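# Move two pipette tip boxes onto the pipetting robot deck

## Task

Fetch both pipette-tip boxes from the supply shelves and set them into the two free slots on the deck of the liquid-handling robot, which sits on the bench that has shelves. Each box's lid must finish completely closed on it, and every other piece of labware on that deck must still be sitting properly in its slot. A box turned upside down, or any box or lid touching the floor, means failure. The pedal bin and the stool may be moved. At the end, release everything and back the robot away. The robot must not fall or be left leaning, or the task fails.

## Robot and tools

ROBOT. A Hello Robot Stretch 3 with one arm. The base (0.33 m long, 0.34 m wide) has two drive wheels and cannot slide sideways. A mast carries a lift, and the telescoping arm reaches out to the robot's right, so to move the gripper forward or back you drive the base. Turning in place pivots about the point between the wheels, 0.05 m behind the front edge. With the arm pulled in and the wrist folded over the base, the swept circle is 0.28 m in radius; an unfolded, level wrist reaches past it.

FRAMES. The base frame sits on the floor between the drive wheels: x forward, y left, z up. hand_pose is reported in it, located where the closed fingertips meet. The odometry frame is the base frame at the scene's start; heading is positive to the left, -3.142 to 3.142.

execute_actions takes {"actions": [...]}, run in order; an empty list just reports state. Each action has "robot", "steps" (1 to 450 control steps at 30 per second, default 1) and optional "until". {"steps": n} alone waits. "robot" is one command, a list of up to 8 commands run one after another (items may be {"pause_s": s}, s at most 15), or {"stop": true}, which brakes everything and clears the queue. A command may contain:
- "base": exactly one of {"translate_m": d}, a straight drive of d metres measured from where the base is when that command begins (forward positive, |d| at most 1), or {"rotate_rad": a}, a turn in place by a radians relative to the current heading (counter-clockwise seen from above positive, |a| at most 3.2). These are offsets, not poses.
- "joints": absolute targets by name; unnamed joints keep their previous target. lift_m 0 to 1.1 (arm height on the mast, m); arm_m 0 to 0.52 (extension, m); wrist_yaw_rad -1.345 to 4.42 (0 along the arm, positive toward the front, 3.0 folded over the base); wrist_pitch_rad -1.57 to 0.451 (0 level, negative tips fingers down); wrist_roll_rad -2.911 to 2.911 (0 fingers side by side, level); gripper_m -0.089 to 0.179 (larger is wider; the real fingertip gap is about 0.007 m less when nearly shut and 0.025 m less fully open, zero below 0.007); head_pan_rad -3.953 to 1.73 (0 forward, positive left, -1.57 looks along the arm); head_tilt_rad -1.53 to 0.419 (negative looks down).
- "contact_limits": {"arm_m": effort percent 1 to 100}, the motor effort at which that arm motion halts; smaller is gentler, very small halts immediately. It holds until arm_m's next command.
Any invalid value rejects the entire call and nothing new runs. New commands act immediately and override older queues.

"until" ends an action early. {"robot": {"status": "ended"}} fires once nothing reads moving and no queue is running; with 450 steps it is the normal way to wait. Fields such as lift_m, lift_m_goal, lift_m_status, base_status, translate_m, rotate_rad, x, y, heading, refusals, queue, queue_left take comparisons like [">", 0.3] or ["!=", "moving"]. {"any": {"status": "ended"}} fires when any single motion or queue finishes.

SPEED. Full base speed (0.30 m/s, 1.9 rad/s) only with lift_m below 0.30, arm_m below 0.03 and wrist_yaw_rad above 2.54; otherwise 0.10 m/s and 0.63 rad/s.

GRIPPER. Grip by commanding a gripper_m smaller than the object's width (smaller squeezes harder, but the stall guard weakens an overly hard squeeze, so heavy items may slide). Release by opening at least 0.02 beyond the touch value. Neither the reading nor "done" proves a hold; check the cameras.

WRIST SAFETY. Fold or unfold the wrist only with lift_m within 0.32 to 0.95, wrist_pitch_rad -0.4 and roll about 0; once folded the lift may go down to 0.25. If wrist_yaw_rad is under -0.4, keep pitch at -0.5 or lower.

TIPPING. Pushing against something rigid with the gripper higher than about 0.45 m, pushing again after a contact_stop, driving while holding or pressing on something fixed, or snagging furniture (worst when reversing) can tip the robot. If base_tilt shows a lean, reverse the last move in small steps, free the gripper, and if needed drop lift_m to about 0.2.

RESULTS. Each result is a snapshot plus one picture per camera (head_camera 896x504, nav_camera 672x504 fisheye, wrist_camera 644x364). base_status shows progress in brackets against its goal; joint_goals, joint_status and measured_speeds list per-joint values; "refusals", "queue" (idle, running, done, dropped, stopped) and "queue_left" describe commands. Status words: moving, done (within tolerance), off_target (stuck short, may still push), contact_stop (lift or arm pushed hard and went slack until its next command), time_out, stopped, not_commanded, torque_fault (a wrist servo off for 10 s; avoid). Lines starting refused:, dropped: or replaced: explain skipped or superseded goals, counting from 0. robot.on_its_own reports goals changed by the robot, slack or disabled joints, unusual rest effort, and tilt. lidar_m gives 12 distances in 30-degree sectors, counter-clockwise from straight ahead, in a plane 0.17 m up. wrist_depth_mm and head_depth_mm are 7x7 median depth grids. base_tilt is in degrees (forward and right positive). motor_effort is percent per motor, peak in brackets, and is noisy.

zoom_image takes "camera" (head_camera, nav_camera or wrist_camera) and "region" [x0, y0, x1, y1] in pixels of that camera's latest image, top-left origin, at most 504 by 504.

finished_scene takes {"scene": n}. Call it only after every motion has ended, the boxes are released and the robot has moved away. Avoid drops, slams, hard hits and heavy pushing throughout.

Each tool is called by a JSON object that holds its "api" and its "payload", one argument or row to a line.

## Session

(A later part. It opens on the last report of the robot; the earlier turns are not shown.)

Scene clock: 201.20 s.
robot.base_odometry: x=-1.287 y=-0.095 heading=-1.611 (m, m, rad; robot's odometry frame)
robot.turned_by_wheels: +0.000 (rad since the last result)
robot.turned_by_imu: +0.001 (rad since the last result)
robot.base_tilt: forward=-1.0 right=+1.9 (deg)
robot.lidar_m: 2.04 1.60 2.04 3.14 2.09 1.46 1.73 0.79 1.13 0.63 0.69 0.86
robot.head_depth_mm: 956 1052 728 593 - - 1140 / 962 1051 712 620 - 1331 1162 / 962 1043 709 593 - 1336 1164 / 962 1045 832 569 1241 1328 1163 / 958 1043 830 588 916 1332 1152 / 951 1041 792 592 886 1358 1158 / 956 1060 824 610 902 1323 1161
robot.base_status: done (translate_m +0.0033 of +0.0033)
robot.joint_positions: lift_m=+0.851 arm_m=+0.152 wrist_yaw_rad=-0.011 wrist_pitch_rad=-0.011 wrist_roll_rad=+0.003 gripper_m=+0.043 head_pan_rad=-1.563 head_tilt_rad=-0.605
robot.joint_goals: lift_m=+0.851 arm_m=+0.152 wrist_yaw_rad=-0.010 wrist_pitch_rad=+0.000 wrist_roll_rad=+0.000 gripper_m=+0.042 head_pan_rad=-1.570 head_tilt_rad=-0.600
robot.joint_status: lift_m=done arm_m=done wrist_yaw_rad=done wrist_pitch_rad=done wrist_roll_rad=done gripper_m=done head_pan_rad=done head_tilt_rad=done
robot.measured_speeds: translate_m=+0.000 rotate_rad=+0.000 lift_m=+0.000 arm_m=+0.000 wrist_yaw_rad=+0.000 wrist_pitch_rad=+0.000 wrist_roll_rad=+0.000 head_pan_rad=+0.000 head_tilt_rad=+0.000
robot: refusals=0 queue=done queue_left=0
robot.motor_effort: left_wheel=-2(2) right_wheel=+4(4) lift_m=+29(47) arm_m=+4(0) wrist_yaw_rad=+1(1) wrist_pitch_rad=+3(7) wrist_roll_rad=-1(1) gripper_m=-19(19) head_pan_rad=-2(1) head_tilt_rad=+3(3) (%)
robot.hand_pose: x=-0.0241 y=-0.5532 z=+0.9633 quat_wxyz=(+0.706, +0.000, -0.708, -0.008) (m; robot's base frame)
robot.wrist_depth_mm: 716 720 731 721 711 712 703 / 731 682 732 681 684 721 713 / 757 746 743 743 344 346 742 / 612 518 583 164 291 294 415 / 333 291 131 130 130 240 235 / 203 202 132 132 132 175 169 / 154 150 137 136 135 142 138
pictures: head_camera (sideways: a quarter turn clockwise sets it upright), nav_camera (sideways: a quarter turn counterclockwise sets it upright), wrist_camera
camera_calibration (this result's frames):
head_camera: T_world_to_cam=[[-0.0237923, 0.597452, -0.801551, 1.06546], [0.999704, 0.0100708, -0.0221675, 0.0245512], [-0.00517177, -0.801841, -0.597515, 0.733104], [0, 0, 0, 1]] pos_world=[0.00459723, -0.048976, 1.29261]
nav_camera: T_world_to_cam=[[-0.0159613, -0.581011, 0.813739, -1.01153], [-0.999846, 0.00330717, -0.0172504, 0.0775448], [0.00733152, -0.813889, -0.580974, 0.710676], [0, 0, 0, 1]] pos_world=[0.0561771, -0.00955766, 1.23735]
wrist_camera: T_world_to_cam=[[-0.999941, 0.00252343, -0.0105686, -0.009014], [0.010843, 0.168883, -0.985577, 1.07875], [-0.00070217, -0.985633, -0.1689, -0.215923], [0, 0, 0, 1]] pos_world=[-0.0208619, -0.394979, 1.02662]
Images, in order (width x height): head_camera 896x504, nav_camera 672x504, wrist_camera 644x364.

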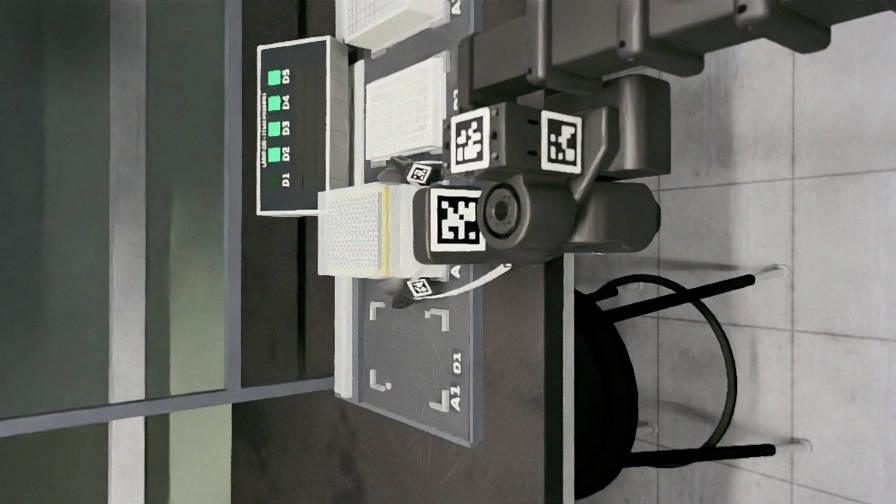

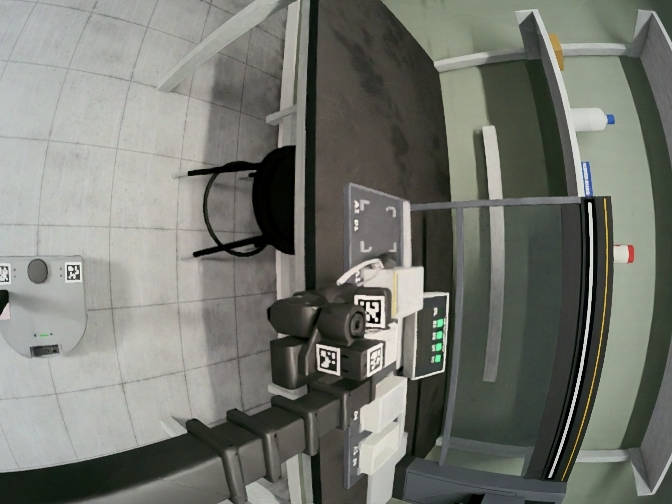

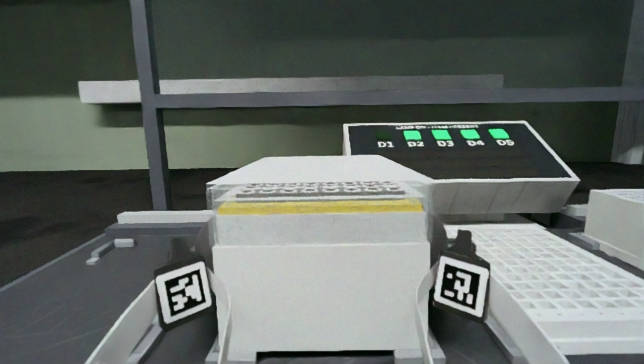

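{"api": "execute_actions", "payload": {
  "actions": [
    {"robot": [{"joints": {"lift_m": 0.854}}, {"joints": {"gripper_m": 0.122}}, {"joints": {"lift_m": 0.862}}, {"joints": {"arm_m": 0.0}}], "steps": 300, "until": {"robot": {"status": "ended"}}}
  ]
}}

{"api": "zoom_image", "payload": {
  "camera": "wrist_camera",
  "region": [200, 110, 480, 270]
}}

Scene clock: 213.20 s.
robot.base_odometry: x=-1.287 y=-0.095 heading=-1.611 (m, m, rad; robot's odometry frame)
robot.turned_by_wheels: +0.000 (rad since the last result)
robot.turned_by_imu: +0.001 (rad since the last result)
robot.base_tilt: forward=-0.9 right=+2.0 (deg)
robot.lidar_m: 2.04 1.60 2.05 3.14 2.10 1.46 1.74 0.78 1.13 0.63 0.69 0.86
robot.head_depth_mm: 965 1052 726 590 1516 1432 - / 963 1045 712 591 1520 1440 - / 960 1044 708 571 522 - - / 961 1053 830 570 526 - 1166 / 965 1043 832 592 932 1333 1162 / 956 1041 789 591 879 1354 1162 / 959 1068 826 610 907 1326 1162
robot.base_status: done (translate_m +0.0033 of +0.0033)
robot.joint_positions: lift_m=+0.862 arm_m=+0.000 wrist_yaw_rad=-0.010 wrist_pitch_rad=-0.020 wrist_roll_rad=+0.003 gripper_m=+0.122 head_pan_rad=-1.563 head_tilt_rad=-0.605
robot.joint_goals: lift_m=+0.862 arm_m=+0.000 wrist_yaw_rad=-0.010 wrist_pitch_rad=+0.000 wrist_roll_rad=+0.000 gripper_m=+0.122 head_pan_rad=-1.570 head_tilt_rad=-0.600
robot.joint_status: lift_m=done arm_m=done wrist_yaw_rad=done wrist_pitch_rad=done wrist_roll_rad=done gripper_m=done head_pan_rad=done head_tilt_rad=done
robot.measured_speeds: translate_m=+0.000 rotate_rad=+0.000 lift_m=+0.000 arm_m=+0.000 wrist_yaw_rad=+0.000 wrist_pitch_rad=+0.000 wrist_roll_rad=+0.000 head_pan_rad=+0.000 head_tilt_rad=+0.000
robot: refusals=0 queue=done queue_left=0
robot.motor_effort: left_wheel=-2(2) right_wheel=+3(4) lift_m=+45(47) arm_m=-6(4) wrist_yaw_rad=+0(0) wrist_pitch_rad=+6(6) wrist_roll_rad=-1(1) gripper_m=+0(85) head_pan_rad=-2(2) head_tilt_rad=+3(3) (%)
robot.hand_pose: x=-0.0241 y=-0.4010 z=+0.9711 quat_wxyz=(+0.706, +0.004, -0.708, -0.011) (m; robot's base frame)
robot.wrist_depth_mm: 849 854 858 835 847 842 827 / 864 863 865 865 858 866 865 / 896 901 897 890 493 889 904 / 633 618 595 280 436 391 312 / 351 341 308 282 286 288 285 / 242 245 237 238 235 - 230 / 193 177 183 181 180 178 178
pictures: head_camera (sideways: a quarter turn clockwise sets it upright), nav_camera (sideways: a quarter turn counterclockwise sets it upright), wrist_camera
camera_calibration (this result's frames):
head_camera: T_world_to_cam=[[-0.0237914, 0.597449, -0.801554, 1.06546], [0.999704, 0.0100692, -0.0221675, 0.0245512], [-0.005173, -0.801843, -0.597512, 0.7331], [0, 0, 0, 1]] pos_world=[0.00459716, -0.0489761, 1.29261]
nav_camera: T_world_to_cam=[[-0.0159622, -0.581008, 0.813741, -1.01154], [-0.999846, 0.00330865, -0.0172505, 0.0775449], [0.00733028, -0.813891, -0.580971, 0.710672], [0, 0, 0, 1]] pos_world=[0.0561771, -0.00955798, 1.23735]
wrist_camera: T_world_to_cam=[[-0.99994, 0.00260604, -0.010655, -0.00918894], [0.0109492, 0.178713, -0.98384, 1.06305], [-0.000659736, -0.983898, -0.178731, -0.0543727], [0, 0, 0, 1]] pos_world=[-0.0208639, -0.243454, 1.03606]
Images, in order (width x height): head_camera 896x504, nav_camera 672x504, wrist_camera 644x364.

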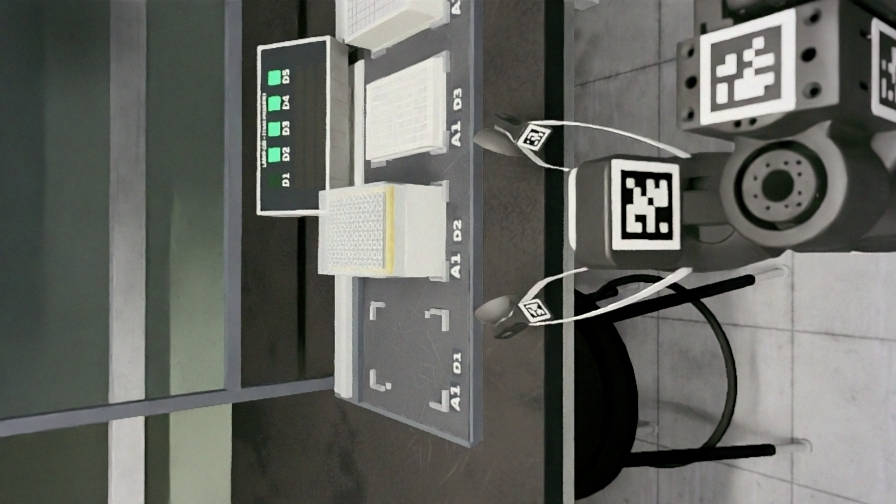

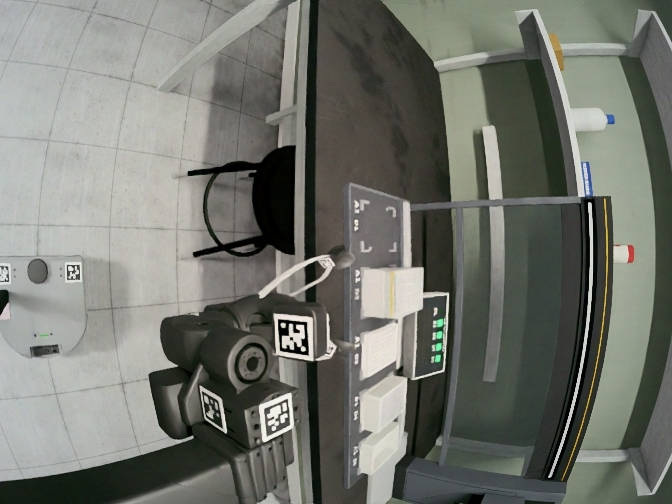

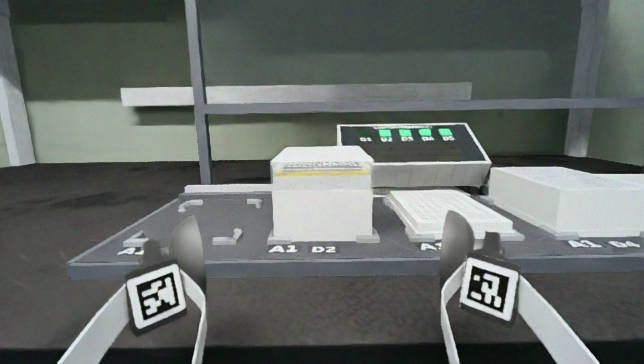

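Region (200, 110, 480, 270) of wrist_camera's 644x364 image, scaled by 1.800; it fills the top 288 rows of this view, and the rest is white.

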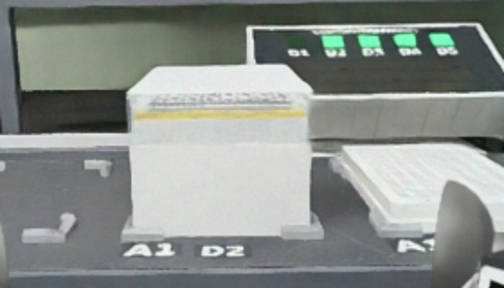

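{"api": "execute_actions", "payload": {
  "actions": [
    {"robot": {"joints": {"wrist_yaw_rad": 2.62}}, "steps": 100, "until": {"robot": {"wrist_yaw_rad": [">", 1.3]}}},
    {"robot": {"base": {"rotate_rad": -1.0015}, "joints": {"lift_m": 0.285, "head_tilt_rad": -0.8}}, "steps": 150, "until": {"robot": {"base_status": "done"}}},
    {"robot": {"base": {"translate_m": -1.0}}, "steps": 200, "until": {"robot": {"translate_m": ["<=", -0.36]}}},
    {"robot": [{"base": {"translate_m": -0.838}}, {"base": {"rotate_rad": -0.5555}, "joints": {"lift_m": 0.50, "wrist_yaw_rad": 0.0, "wrist_pitch_rad": -0.1, "gripper_m": 0.16}}, {"joints": {"arm_m": 0.2}}], "steps": 450, "until": {"robot": {"status": "ended"}}}
  ]
}}

Scene clock: 245.57 s.
robot.base_odometry: x=-0.247 y=+0.514 heading=+3.116 (m, m, rad; robot's odometry frame)
robot.turned_by_wheels: -1.557 (rad since the last result)
robot.turned_by_imu: -1.567 (rad since the last result)
robot.base_tilt: forward=-1.1 right=+2.0 (deg)
robot.lidar_m: 1.46 2.01 2.78 2.09 2.17 2.19 2.12 0.88 0.93 0.72 0.60 1.55
robot.head_depth_mm: 824 614 1146 993 1316 1245 1098 / 626 612 1141 993 1328 1234 - / 817 612 1136 990 1382 1218 1100 / 817 610 1120 989 1281 1235 1098 / 812 611 1145 995 1296 1249 1106 / 731 610 790 870 1351 1236 1097 / 523 555 1168 1544 1426 1235 1090
robot.base_status: done (rotate_rad -0.5554 of -0.5555)
robot.joint_positions: lift_m=+0.500 arm_m=+0.200 wrist_yaw_rad=+0.001 wrist_pitch_rad=-0.115 wrist_roll_rad=+0.003 gripper_m=+0.160 head_pan_rad=-1.563 head_tilt_rad=-0.790
robot.joint_goals: lift_m=+0.500 arm_m=+0.200 wrist_yaw_rad=+0.000 wrist_pitch_rad=-0.100 wrist_roll_rad=+0.000 gripper_m=+0.160 head_pan_rad=-1.570 head_tilt_rad=-0.800
robot.joint_status: lift_m=done arm_m=done wrist_yaw_rad=done wrist_pitch_rad=done wrist_roll_rad=done gripper_m=done head_pan_rad=done head_tilt_rad=done
robot.measured_speeds: translate_m=+0.000 rotate_rad=+0.000 lift_m=+0.000 arm_m=+0.000 wrist_yaw_rad=+0.000 wrist_pitch_rad=+0.000 wrist_roll_rad=+0.000 head_pan_rad=+0.000 head_tilt_rad=+0.000
robot: refusals=0 queue=done queue_left=0
robot.motor_effort: left_wheel=+4(12) right_wheel=-4(13) lift_m=+45(48) arm_m=+5(4) wrist_yaw_rad=-1(2) wrist_pitch_rad=+5(6) wrist_roll_rad=-1(1) gripper_m=+0(92) head_pan_rad=-2(2) head_tilt_rad=-3(16) (%)
robot.hand_pose: x=-0.0213 y=-0.5964 z=+0.5850 quat_wxyz=(+0.705, +0.041, -0.707, -0.041) (m; robot's base frame)
robot.wrist_depth_mm: 251 361 516 505 511 517 522 / 250 358 538 536 540 532 538 / 249 359 556 551 562 562 566 / 248 353 443 331 431 424 418 / 246 296 290 288 284 303 280 / 224 219 218 216 215 214 212 / - 171 174 173 172 171 170
pictures: head_camera (sideways: a quarter turn clockwise sets it upright), nav_camera (sideways: a quarter turn counterclockwise sets it upright), wrist_camera
camera_calibration (this result's frames):
head_camera: T_world_to_cam=[[-0.0247291, 0.734652, -0.677993, 0.904428], [0.999675, 0.013942, -0.0213549, 0.0234882], [-0.00623586, -0.678301, -0.734758, 0.911625], [0, 0, 0, 1]] pos_world=[0.00456983, -0.0464116, 1.28352]
nav_camera: T_world_to_cam=[[-0.0150028, -0.720731, 0.693053, -0.854238], [-0.999868, 0.00645589, -0.0149308, 0.0745212], [0.00628684, -0.693185, -0.720732, 0.892475], [0, 0, 0, 1]] pos_world=[0.0560846, 0.00249353, 1.23638]
wrist_camera: T_world_to_cam=[[-0.999907, -0.00757856, -0.0113506, -0.0155917], [0.00887118, 0.27112, -0.962505, 0.76069], [0.0103718, -0.962516, -0.271027, -0.248668], [0, 0, 0, 1]] pos_world=[-0.0197594, -0.445703, 0.664595]
Images, in order (width x height): head_camera 896x504, nav_camera 672x504, wrist_camera 644x364.

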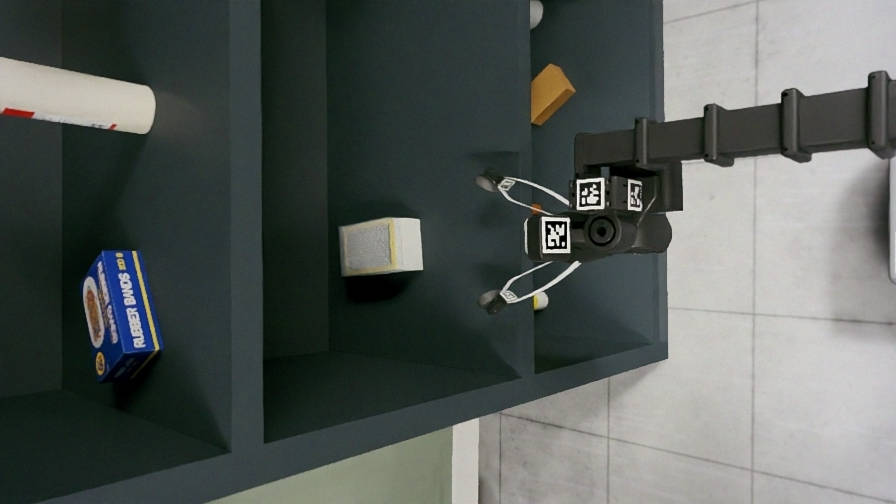

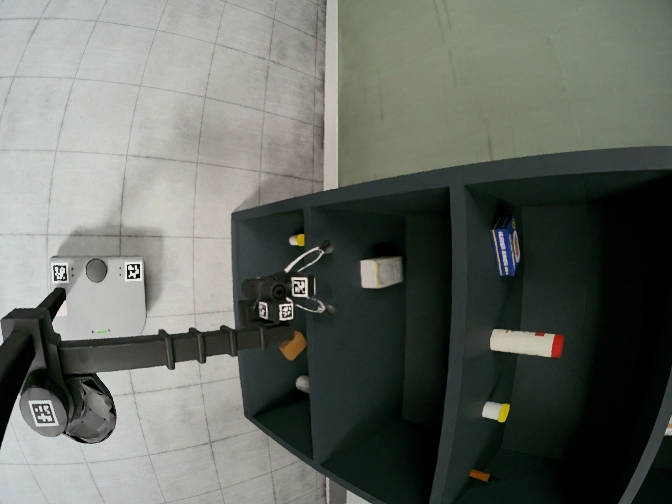

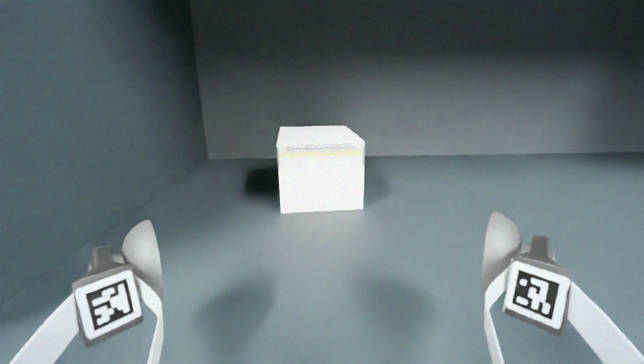

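{"api": "execute_actions", "payload": {
  "actions": [
    {"robot": [{"base": {"translate_m": -0.011}, "joints": {"wrist_yaw_rad": 0.08, "arm_m": 0.40, "lift_m": 0.482}}], "steps": 450, "until": {"robot": {"status": "ended"}}}
  ]
}}

Scene clock: 253.97 s.
robot.base_odometry: x=-0.236 y=+0.514 heading=+3.116 (m, m, rad; robot's odometry frame)
robot.turned_by_wheels: +0.000 (rad since the last result)
robot.turned_by_imu: +0.001 (rad since the last result)
robot.base_tilt: forward=-1.0 right=+1.9 (deg)
robot.lidar_m: 1.47 1.90 2.78 2.09 2.17 2.17 2.10 0.87 0.92 0.77 0.60 1.55
robot.head_depth_mm: 819 612 1141 995 1315 1241 1100 / 618 611 1138 995 1326 1245 1119 / 817 613 1146 1021 1329 1237 1095 / 819 610 1124 991 1318 1247 1096 / 816 611 1138 995 1291 1240 1099 / 777 610 839 862 1347 1240 1102 / 556 556 647 1550 1429 1241 1100
robot.base_status: done (translate_m -0.0110 of -0.0110)
robot.joint_positions: lift_m=+0.482 arm_m=+0.400 wrist_yaw_rad=+0.079 wrist_pitch_rad=-0.116 wrist_roll_rad=+0.003 gripper_m=+0.160 head_pan_rad=-1.563 head_tilt_rad=-0.790
robot.joint_goals: lift_m=+0.482 arm_m=+0.400 wrist_yaw_rad=+0.080 wrist_pitch_rad=-0.100 wrist_roll_rad=+0.000 gripper_m=+0.160 head_pan_rad=-1.570 head_tilt_rad=-0.800
robot.joint_status: lift_m=done arm_m=done wrist_yaw_rad=done wrist_pitch_rad=done wrist_roll_rad=done gripper_m=done head_pan_rad=done head_tilt_rad=done
robot.measured_speeds: translate_m=+0.000 rotate_rad=+0.000 lift_m=+0.000 arm_m=+0.000 wrist_yaw_rad=+0.000 wrist_pitch_rad=+0.000 wrist_roll_rad=+0.000 head_pan_rad=+0.000 head_tilt_rad=+0.000
robot: refusals=0 queue=done queue_left=0
robot.motor_effort: left_wheel=+4(6) right_wheel=-4(9) lift_m=+30(45) arm_m=+4(7) wrist_yaw_rad=+0(1) wrist_pitch_rad=+4(5) wrist_roll_rad=-1(1) gripper_m=+0(0) head_pan_rad=-2(1) head_tilt_rad=-3(3) (%)
robot.hand_pose: x=-0.0015 y=-0.7956 z=+0.5675 quat_wxyz=(+0.706, +0.069, -0.704, -0.013) (m; robot's base frame)
robot.wrist_depth_mm: 234 323 343 338 331 328 322 / 235 323 356 351 345 338 334 / 236 322 375 366 362 354 346 / 236 317 346 158 307 360 358 / 226 271 221 134 135 262 241 / 200 188 170 139 140 184 182 / - 148 144 143 144 147 146
pictures: head_camera (sideways: a quarter turn clockwise sets it upright), nav_camera (sideways: a quarter turn counterclockwise sets it upright), wrist_camera
camera_calibration (this result's frames):
head_camera: T_world_to_cam=[[-0.0247291, 0.734652, -0.677993, 0.904428], [0.999675, 0.013942, -0.0213549, 0.0234882], [-0.00623586, -0.678301, -0.734758, 0.911625], [0, 0, 0, 1]] pos_world=[0.00456983, -0.0464116, 1.28352]
nav_camera: T_world_to_cam=[[-0.0150028, -0.720731, 0.693053, -0.854238], [-0.999868, 0.00645589, -0.0149308, 0.0745212], [0.00628684, -0.693185, -0.720732, 0.892475], [0, 0, 0, 1]] pos_world=[0.0560846, 0.00249353, 1.23638]
wrist_camera: T_world_to_cam=[[-0.996239, -0.0859027, -0.0113525, -0.0598831], [-0.0124228, 0.27126, -0.962426, 0.797673], [0.0857544, -0.958665, -0.271307, -0.442023], [0, 0, 0, 1]] pos_world=[-0.0118432, -0.645273, 0.647097]
Images, in order (width x height): head_camera 896x504, nav_camera 672x504, wrist_camera 644x364.

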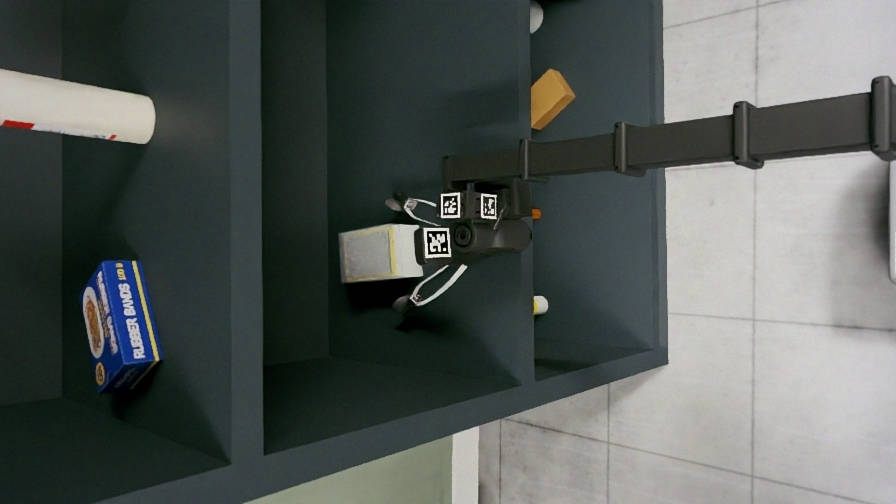

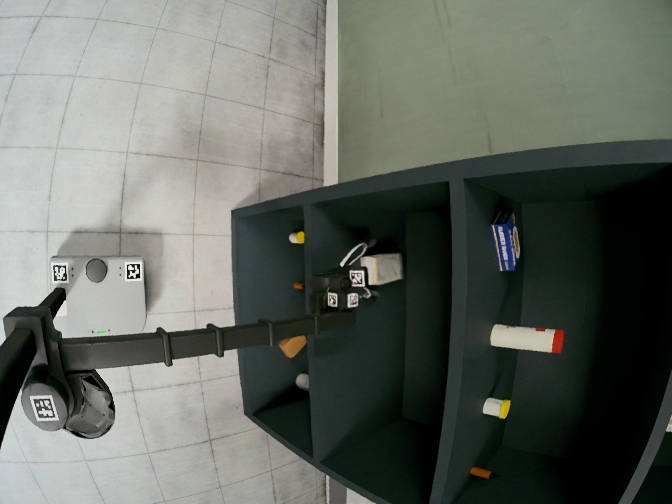

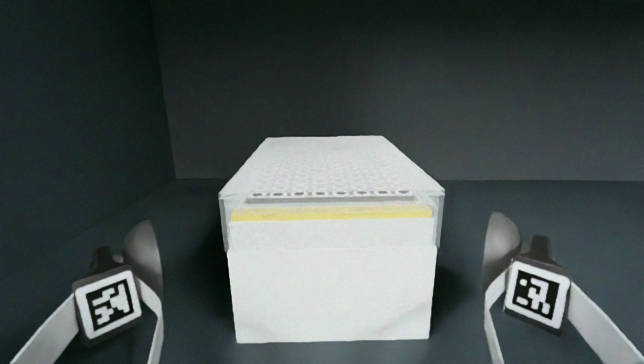

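{"api": "execute_actions", "payload": {
  "actions": [
    {"robot": [{"base": {"translate_m": -0.003}, "joints": {"arm_m": 0.407, "lift_m": 0.481}}, {"joints": {"gripper_m": 0.042}}, {"pause_s": 0.3}], "steps": 450, "until": {"robot": {"status": "ended"}}}
  ]
}}

Scene clock: 259.10 s.
robot.base_odometry: x=-0.233 y=+0.514 heading=+3.116 (m, m, rad; robot's odometry frame)
robot.turned_by_wheels: +0.000 (rad since the last result)
robot.turned_by_imu: +0.001 (rad since the last result)
robot.base_tilt: forward=-1.0 right=+2.0 (deg)
robot.lidar_m: 1.47 1.91 2.79 2.09 2.17 2.18 2.11 0.87 0.91 0.78 0.60 1.55
robot.head_depth_mm: 822 613 1131 996 1319 1235 1099 / 624 611 1145 997 1323 1241 1109 / 815 611 1139 1046 1312 1238 1101 / 814 610 1120 993 1322 1237 1094 / 818 609 1139 999 1295 1237 1099 / 790 609 855 850 1158 1238 1101 / 566 563 649 1548 1424 1239 1095
robot.base_status: done (translate_m -0.0030 of -0.0030)
robot.joint_positions: lift_m=+0.481 arm_m=+0.407 wrist_yaw_rad=+0.079 wrist_pitch_rad=-0.116 wrist_roll_rad=+0.003 gripper_m=+0.043 head_pan_rad=-1.563 head_tilt_rad=-0.790
robot.joint_goals: lift_m=+0.481 arm_m=+0.407 wrist_yaw_rad=+0.080 wrist_pitch_rad=-0.100 wrist_roll_rad=+0.000 gripper_m=+0.042 head_pan_rad=-1.570 head_tilt_rad=-0.800
robot.joint_status: lift_m=done arm_m=done wrist_yaw_rad=done wrist_pitch_rad=done wrist_roll_rad=done gripper_m=done head_pan_rad=done head_tilt_rad=done
robot.measured_speeds: translate_m=+0.000 rotate_rad=+0.000 lift_m=+0.000 arm_m=+0.000 wrist_yaw_rad=+0.000 wrist_pitch_rad=+0.000 wrist_roll_rad=+0.000 head_pan_rad=+0.000 head_tilt_rad=+0.000
robot: refusals=0 queue=done queue_left=0
robot.motor_effort: left_wheel=+4(6) right_wheel=-4(10) lift_m=+30(31) arm_m=+4(1) wrist_yaw_rad=+1(0) wrist_pitch_rad=+5(5) wrist_roll_rad=-1(1) gripper_m=-20(98) head_pan_rad=-2(0) head_tilt_rad=-4(4) (%)
robot.hand_pose: x=-0.0015 y=-0.8026 z=+0.5665 quat_wxyz=(+0.706, +0.069, -0.704, -0.013) (m; robot's base frame)
robot.wrist_depth_mm: 238 328 336 331 326 317 314 / 239 328 353 345 340 335 329 / 238 331 371 359 351 346 344 / 239 314 342 154 331 360 346 / 228 251 127 127 128 242 240 / 188 192 130 130 131 186 181 / 150 149 137 136 138 146 145
pictures: head_camera (sideways: a quarter turn clockwise sets it upright), nav_camera (sideways: a quarter turn counterclockwise sets it upright), wrist_camera
camera_calibration (this result's frames):
head_camera: T_world_to_cam=[[-0.0247291, 0.734652, -0.677993, 0.904428], [0.999675, 0.0139421, -0.0213549, 0.0234882], [-0.00623578, -0.678301, -0.734758, 0.911625], [0, 0, 0, 1]] pos_world=[0.00456983, -0.0464116, 1.28352]
nav_camera: T_world_to_cam=[[-0.0150027, -0.720731, 0.693053, -0.854238], [-0.999868, 0.00645577, -0.0149308, 0.0745212], [0.00628692, -0.693185, -0.720732, 0.892475], [0, 0, 0, 1]] pos_world=[0.0560846, 0.00249353, 1.23638]
wrist_camera: T_world_to_cam=[[-0.996239, -0.0859016, -0.0113532, -0.0604958], [-0.0124218, 0.271261, -0.962426, 0.798627], [0.0857536, -0.958665, -0.271308, -0.449014], [0, 0, 0, 1]] pos_world=[-0.0118433, -0.652287, 0.646112]
Images, in order (width x height): head_camera 896x504, nav_camera 672x504, wrist_camera 644x364.

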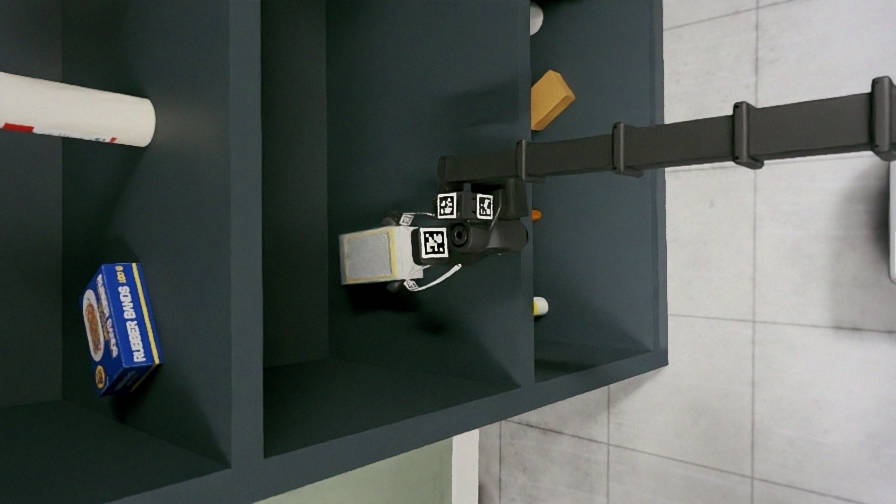

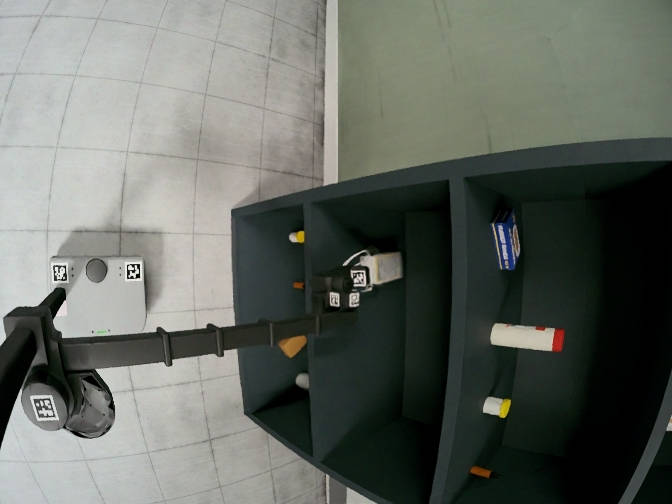

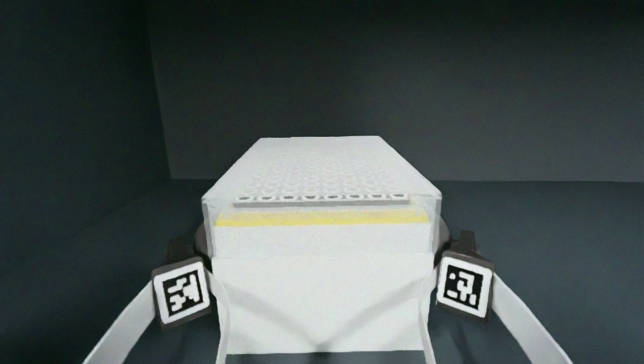

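{"api": "execute_actions", "payload": {
  "actions": [
    {"robot": [{"joints": {"lift_m": 0.51}}, {"joints": {"arm_m": 0.0, "wrist_pitch_rad": 0.0, "wrist_yaw_rad": 0.0}}, {"base": {"rotate_rad": 0.6305}, "joints": {"wrist_yaw_rad": 2.62, "lift_m": 0.285, "head_tilt_rad": -0.6}}], "steps": 450, "until": {"robot": {"status": "ended"}}},
    {"robot": {"base": {"translate_m": 1.0}}, "steps": 300, "until": {"robot": {"translate_m": [">=", 0.3]}}},
    {"robot": {"base": {"translate_m": 0.982}}, "steps": 300, "until": {"robot": {"translate_m": [">=", 0.73], "translate_m_goal": ["<", 0.99]}}},
    {"robot": {"joints": {"lift_m": 0.895}}, "steps": 300, "until": {"robot": {"base_status": ["!=", "moving"]}}},
    {"robot": [{"base": {"rotate_rad": 0.9195}, "joints": {"lift_m": 0.895, "wrist_yaw_rad": 1.2}}, {"joints": {"wrist_yaw_rad": -0.01}}], "steps": 450, "until": {"robot": {"status": "ended"}}}
  ]
}}

Scene clock: 285.27 s.
robot.base_odometry: x=-1.294 y=-0.219 heading=-1.618 (m, m, rad; robot's odometry frame)
robot.turned_by_wheels: +1.550 (rad since the last result)
robot.turned_by_imu: +1.566 (rad since the last result)
robot.base_tilt: forward=-1.0 right=+2.1 (deg)
robot.lidar_m: 1.92 1.49 1.86 3.15 2.17 1.56 1.86 0.89 1.13 0.63 0.63 0.75
robot.head_depth_mm: 962 1048 714 585 1509 - - / 964 1047 705 571 1515 - - / 959 1044 833 450 - - - / 959 1048 830 434 478 1292 1167 / 955 1046 788 626 884 1357 1167 / 956 1064 829 611 902 1301 1168 / 958 1070 831 610 1492 1363 1157
robot.base_status: done (rotate_rad +0.9193 of +0.9195)
robot.joint_positions: lift_m=+0.895 arm_m=+0.000 wrist_yaw_rad=-0.008 wrist_pitch_rad=-0.042 wrist_roll_rad=+0.003 gripper_m=+0.043 head_pan_rad=-1.563 head_tilt_rad=-0.606
robot.joint_goals: lift_m=+0.895 arm_m=+0.000 wrist_yaw_rad=-0.010 wrist_pitch_rad=+0.000 wrist_roll_rad=+0.000 gripper_m=+0.042 head_pan_rad=-1.570 head_tilt_rad=-0.600
robot.joint_status: lift_m=done arm_m=done wrist_yaw_rad=done wrist_pitch_rad=done wrist_roll_rad=done gripper_m=done head_pan_rad=done head_tilt_rad=done
robot.measured_speeds: translate_m=+0.000 rotate_rad=+0.000 lift_m=+0.000 arm_m=+0.000 wrist_yaw_rad=+0.000 wrist_pitch_rad=+0.000 wrist_roll_rad=+0.000 head_pan_rad=+0.000 head_tilt_rad=+0.000
robot: refusals=0 queue=done queue_left=0
robot.motor_effort: left_wheel=-3(8) right_wheel=+5(11) lift_m=+46(48) arm_m=-5(6) wrist_yaw_rad=-2(4) wrist_pitch_rad=+13(14) wrist_roll_rad=-1(1) gripper_m=-20(20) head_pan_rad=-3(2) head_tilt_rad=+3(17) (%)
robot.hand_pose: x=-0.0235 y=-0.4003 z=+0.9986 quat_wxyz=(+0.706, +0.012, -0.708, -0.018) (m; robot's base frame)
robot.wrist_depth_mm: 842 829 845 834 835 847 825 / 853 871 872 865 846 848 858 / 884 890 906 918 884 504 873 / 705 695 679 204 327 446 563 / 416 409 130 131 131 293 324 / 289 288 131 131 131 265 257 / 225 224 134 133 134 218 216
pictures: head_camera (sideways: a quarter turn clockwise sets it upright), nav_camera (sideways: a quarter turn counterclockwise sets it upright), wrist_camera
camera_calibration (this result's frames):
head_camera: T_world_to_cam=[[-0.0236918, 0.597755, -0.801329, 1.06517], [0.999705, 0.00990722, -0.0221667, 0.0245501], [-0.00531129, -0.801618, -0.597813, 0.733493], [0, 0, 0, 1]] pos_world=[0.00458879, -0.0489723, 1.29259]
nav_camera: T_world_to_cam=[[-0.0160589, -0.581311, 0.813523, -1.01125], [-0.999845, 0.00348546, -0.0172463, 0.0775395], [0.00718998, -0.813674, -0.581277, 0.711071], [0, 0, 0, 1]] pos_world=[0.0561753, -0.00954223, 1.23734]
wrist_camera: T_world_to_cam=[[-0.999941, 0.000216409, -0.0108198, -0.00901485], [0.0106453, 0.199592, -0.979821, 1.09433], [0.00194751, -0.979879, -0.199583, -0.0262672], [0, 0, 0, 1]] pos_world=[-0.0206126, -0.244156, 1.06691]
Images, in order (width x height): head_camera 896x504, nav_camera 672x504, wrist_camera 644x364.

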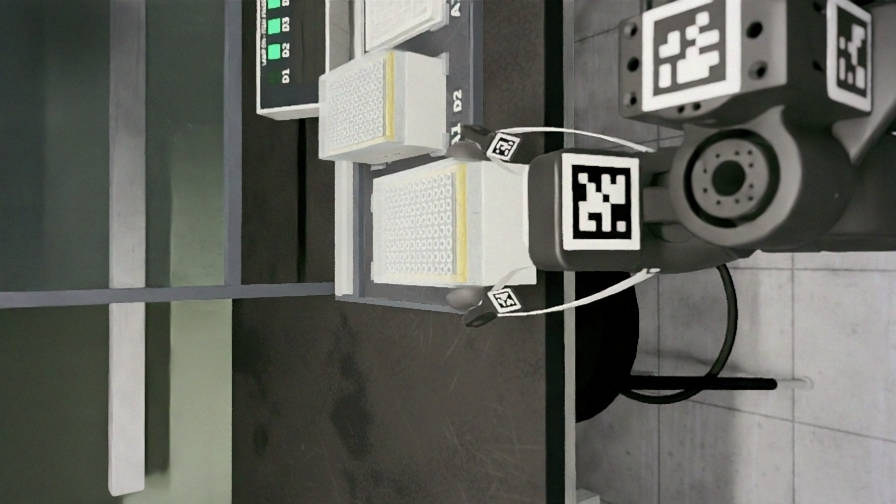

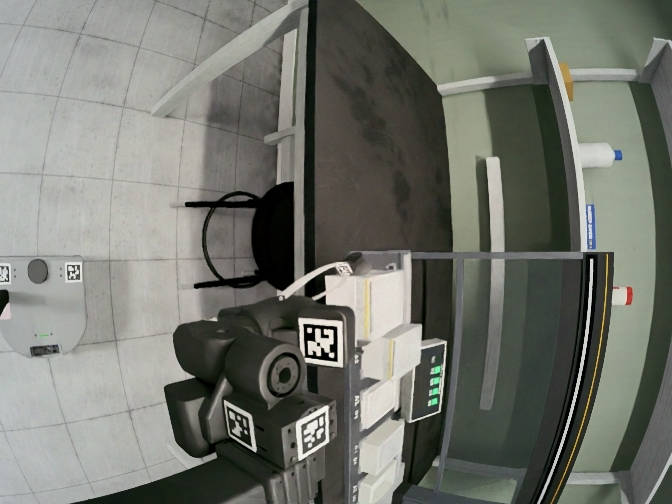

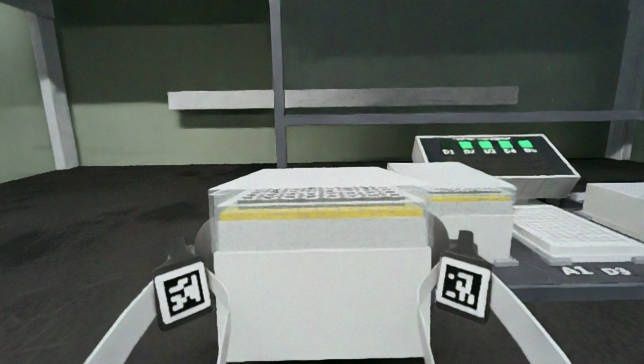

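{"api": "execute_actions", "payload": {
  "actions": [
    {"robot": [{"base": {"translate_m": 0.002}, "joints": {"arm_m": 0.150}}, {"joints": {"lift_m": 0.875}}], "steps": 300, "until": {"robot": {"status": "ended"}}}
  ]
}}

{"api": "zoom_image", "payload": {
  "camera": "head_camera",
  "region": [300, 130, 500, 350]
}}

Scene clock: 292.93 s.
robot.base_odometry: x=-1.294 y=-0.221 heading=-1.618 (m, m, rad; robot's odometry frame)
robot.turned_by_wheels: +0.000 (rad since the last result)
robot.turned_by_imu: +0.001 (rad since the last result)
robot.base_tilt: forward=-1.0 right=+1.9 (deg)
robot.lidar_m: 1.91 1.49 1.85 3.15 2.17 1.56 1.87 0.89 1.13 0.63 0.63 0.75
robot.head_depth_mm: 961 1048 710 602 - 1326 1167 / 965 1050 711 563 - 1344 1165 / 960 1045 830 - - 1359 1154 / 960 1045 828 - 903 1331 1162 / 947 1045 828 590 880 1368 1159 / 958 1064 829 612 901 1296 1164 / 954 1058 829 609 1499 1358 1158
robot.base_status: done (translate_m +0.0020 of +0.0020)
robot.joint_positions: lift_m=+0.875 arm_m=+0.150 wrist_yaw_rad=-0.009 wrist_pitch_rad=-0.042 wrist_roll_rad=+0.003 gripper_m=+0.043 head_pan_rad=-1.563 head_tilt_rad=-0.606
robot.joint_goals: lift_m=+0.875 arm_m=+0.150 wrist_yaw_rad=-0.010 wrist_pitch_rad=+0.000 wrist_roll_rad=+0.000 gripper_m=+0.042 head_pan_rad=-1.570 head_tilt_rad=-0.600
robot.joint_status: lift_m=done arm_m=done wrist_yaw_rad=done wrist_pitch_rad=done wrist_roll_rad=done gripper_m=done head_pan_rad=done head_tilt_rad=done
robot.measured_speeds: translate_m=+0.000 rotate_rad=+0.000 lift_m=+0.000 arm_m=+0.000 wrist_yaw_rad=+0.000 wrist_pitch_rad=+0.000 wrist_roll_rad=+0.000 head_pan_rad=+0.000 head_tilt_rad=+0.000
robot: refusals=0 queue=done queue_left=0
robot.motor_effort: left_wheel=-3(5) right_wheel=+4(8) lift_m=+32(46) arm_m=+4(5) wrist_yaw_rad=-1(1) wrist_pitch_rad=+12(12) wrist_roll_rad=-1(2) gripper_m=-19(20) head_pan_rad=-2(1) head_tilt_rad=+3(3) (%)
robot.hand_pose: x=-0.0238 y=-0.5496 z=+0.9792 quat_wxyz=(+0.706, +0.012, -0.708, -0.018) (m; robot's base frame)
robot.wrist_depth_mm: 705 721 707 709 709 714 712 / 726 743 674 720 687 691 725 / 751 754 754 757 750 358 355 / 615 603 592 203 504 239 300 / 360 356 130 130 131 161 143 / 253 253 130 131 131 138 138 / 196 194 134 133 134 159 142
pictures: head_camera (sideways: a quarter turn clockwise sets it upright), nav_camera (sideways: a quarter turn counterclockwise sets it upright), wrist_camera
camera_calibration (this result's frames):
head_camera: T_world_to_cam=[[-0.0236918, 0.597742, -0.801338, 1.06518], [0.999705, 0.00990687, -0.0221667, 0.0245501], [-0.00531121, -0.801627, -0.597801, 0.733476], [0, 0, 0, 1]] pos_world=[0.00458879, -0.0489724, 1.29259]
nav_camera: T_world_to_cam=[[-0.016059, -0.581298, 0.813532, -1.01126], [-0.999845, 0.00348519, -0.0172465, 0.0775397], [0.00719005, -0.813683, -0.581264, 0.711054], [0, 0, 0, 1]] pos_world=[0.0561753, -0.00954326, 1.23734]
wrist_camera: T_world_to_cam=[[-0.99994, 0.0016156, -0.010819, -0.00878184], [0.0109238, 0.199468, -0.979843, 1.10505], [0.000575002, -0.979903, -0.199474, -0.176657], [0, 0, 0, 1]] pos_world=[-0.0207511, -0.393515, 1.04744]
Images, in order (width x height): head_camera 896x504, nav_camera 672x504, wrist_camera 644x364.

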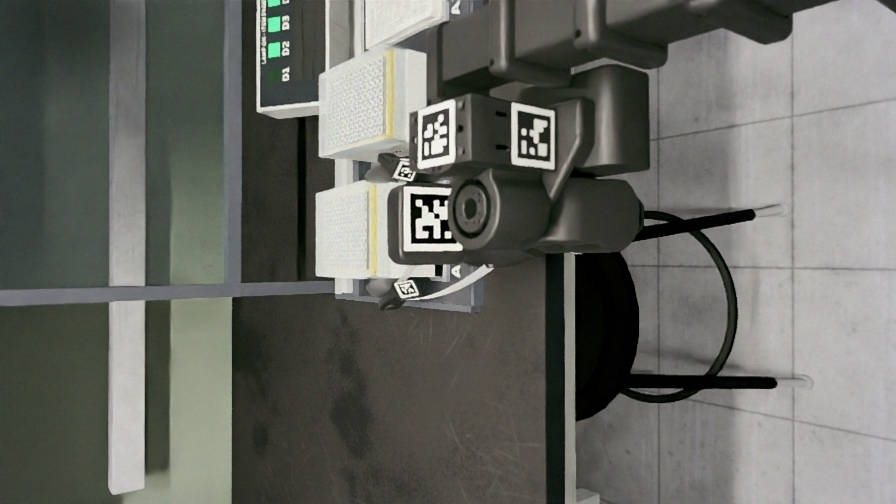

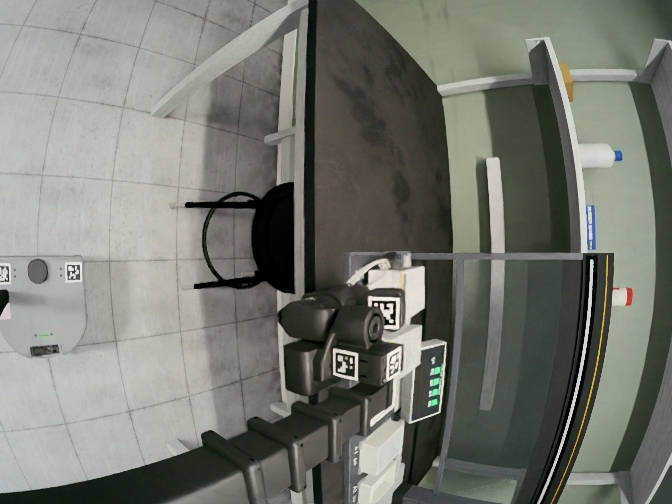

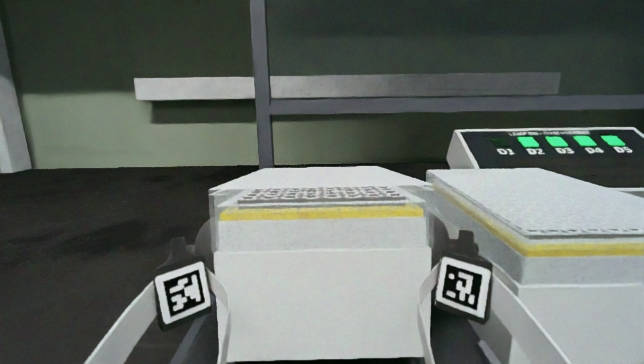

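Region (300, 130, 500, 350) of head_camera's 896x504 image, scaled by 2.291, with more detail than that image has; it fills the left 458 columns of this view, and the rest is white.

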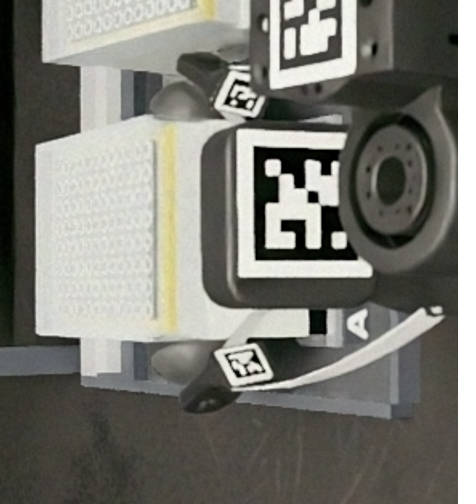

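{"api": "execute_actions", "payload": {
  "actions": [
    {"robot": [{"joints": {"arm_m": 0.154}}, {"joints": {"lift_m": 0.857}}], "steps": 300, "until": {"robot": {"status": "ended"}}}
  ]
}}

{"api": "zoom_image", "payload": {
  "camera": "wrist_camera",
  "region": [170, 300, 480, 364]
}}

Scene clock: 298.13 s.
robot.base_odometry: x=-1.294 y=-0.221 heading=-1.618 (m, m, rad; robot's odometry frame)
robot.turned_by_wheels: +0.000 (rad since the last result)
robot.turned_by_imu: +0.001 (rad since the last result)
robot.base_tilt: forward=-1.0 right=+1.8 (deg)
robot.lidar_m: 1.91 1.48 1.85 3.14 2.17 1.57 1.86 0.89 1.13 0.63 0.63 0.75
robot.head_depth_mm: 962 1050 713 593 - - 1145 / 960 1049 710 571 - 1343 1163 / 963 1040 833 - - 1352 1164 / 959 1047 829 571 906 1315 1158 / 948 1041 825 591 876 1365 1155 / 959 1067 828 610 902 1298 1160 / 958 1060 825 612 1512 1362 1158
robot.base_status: done (translate_m +0.0020 of +0.0020)
robot.joint_positions: lift_m=+0.857 arm_m=+0.154 wrist_yaw_rad=-0.010 wrist_pitch_rad=-0.026 wrist_roll_rad=+0.003 gripper_m=+0.043 head_pan_rad=-1.563 head_tilt_rad=-0.606
robot.joint_goals: lift_m=+0.857 arm_m=+0.154 wrist_yaw_rad=-0.010 wrist_pitch_rad=+0.000 wrist_roll_rad=+0.000 gripper_m=+0.042 head_pan_rad=-1.570 head_tilt_rad=-0.600
robot.joint_status: lift_m=done arm_m=done wrist_yaw_rad=done wrist_pitch_rad=done wrist_roll_rad=done gripper_m=done head_pan_rad=done head_tilt_rad=done
robot.measured_speeds: translate_m=+0.000 rotate_rad=+0.000 lift_m=+0.000 arm_m=+0.000 wrist_yaw_rad=+0.000 wrist_pitch_rad=+0.000 wrist_roll_rad=+0.000 head_pan_rad=+0.000 head_tilt_rad=+0.000
robot: refusals=0 queue=done queue_left=0
robot.motor_effort: left_wheel=-2(3) right_wheel=+5(4) lift_m=+31(31) arm_m=+5(3) wrist_yaw_rad=+0(1) wrist_pitch_rad=+8(12) wrist_roll_rad=-1(1) gripper_m=-19(19) head_pan_rad=-2(3) head_tilt_rad=+3(2) (%)
robot.hand_pose: x=-0.0239 y=-0.5541 z=+0.9651 quat_wxyz=(+0.706, +0.006, -0.708, -0.013) (m; robot's base frame)
robot.wrist_depth_mm: 710 715 713 697 708 714 710 / 735 730 681 684 672 679 717 / 754 762 735 749 752 340 340 / 574 565 489 172 234 186 178 / 331 325 129 129 129 147 130 / 228 228 131 131 131 134 132 / 176 167 136 135 135 146 137
pictures: head_camera (sideways: a quarter turn clockwise sets it upright), nav_camera (sideways: a quarter turn counterclockwise sets it upright), wrist_camera
camera_calibration (this result's frames):
head_camera: T_world_to_cam=[[-0.0236917, 0.597742, -0.801338, 1.06518], [0.999705, 0.00990675, -0.0221667, 0.0245501], [-0.00531131, -0.801627, -0.597801, 0.733476], [0, 0, 0, 1]] pos_world=[0.00458879, -0.0489724, 1.29259]
nav_camera: T_world_to_cam=[[-0.0160591, -0.581298, 0.813532, -1.01126], [-0.999845, 0.00348531, -0.0172465, 0.0775397], [0.00718995, -0.813683, -0.581264, 0.711054], [0, 0, 0, 1]] pos_world=[0.0561753, -0.00954327, 1.23734]
wrist_camera: T_world_to_cam=[[-0.999941, 0.00194243, -0.0107072, -0.00898355], [0.0108818, 0.184528, -0.982767, 1.0867], [0.0000668248, -0.982825, -0.184538, -0.199914], [0, 0, 0, 1]] pos_world=[-0.0207949, -0.39699, 1.03099]
Images, in order (width x height): head_camera 896x504, nav_camera 672x504, wrist_camera 644x364.

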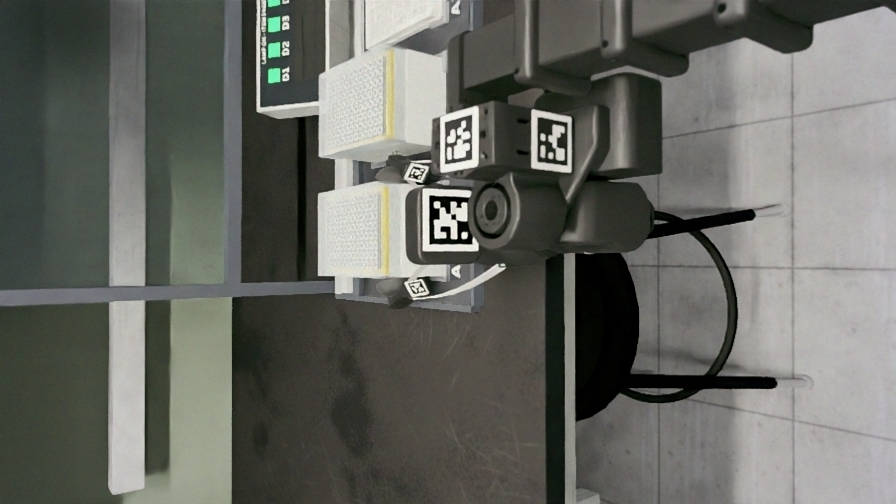

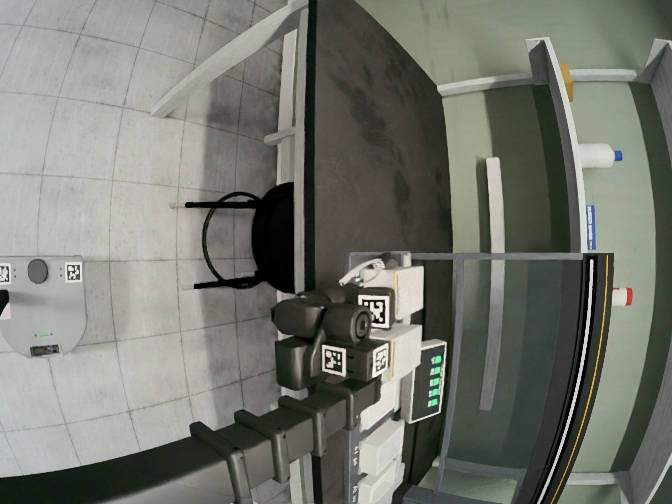

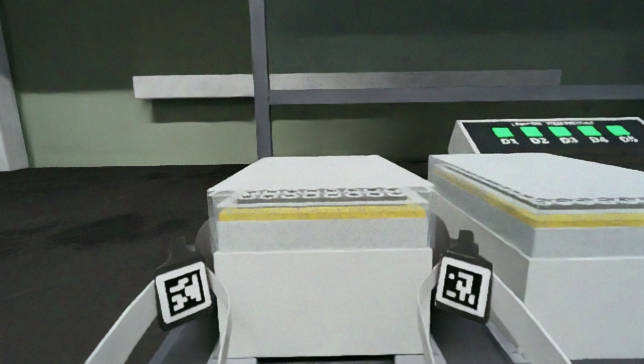

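Region (170, 300, 480, 364) of wrist_camera's 644x364 image, scaled by 1.626; it fills the top 104 rows of this view, and the rest is white.

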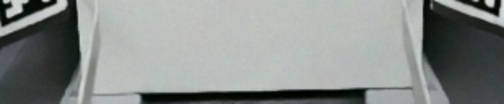

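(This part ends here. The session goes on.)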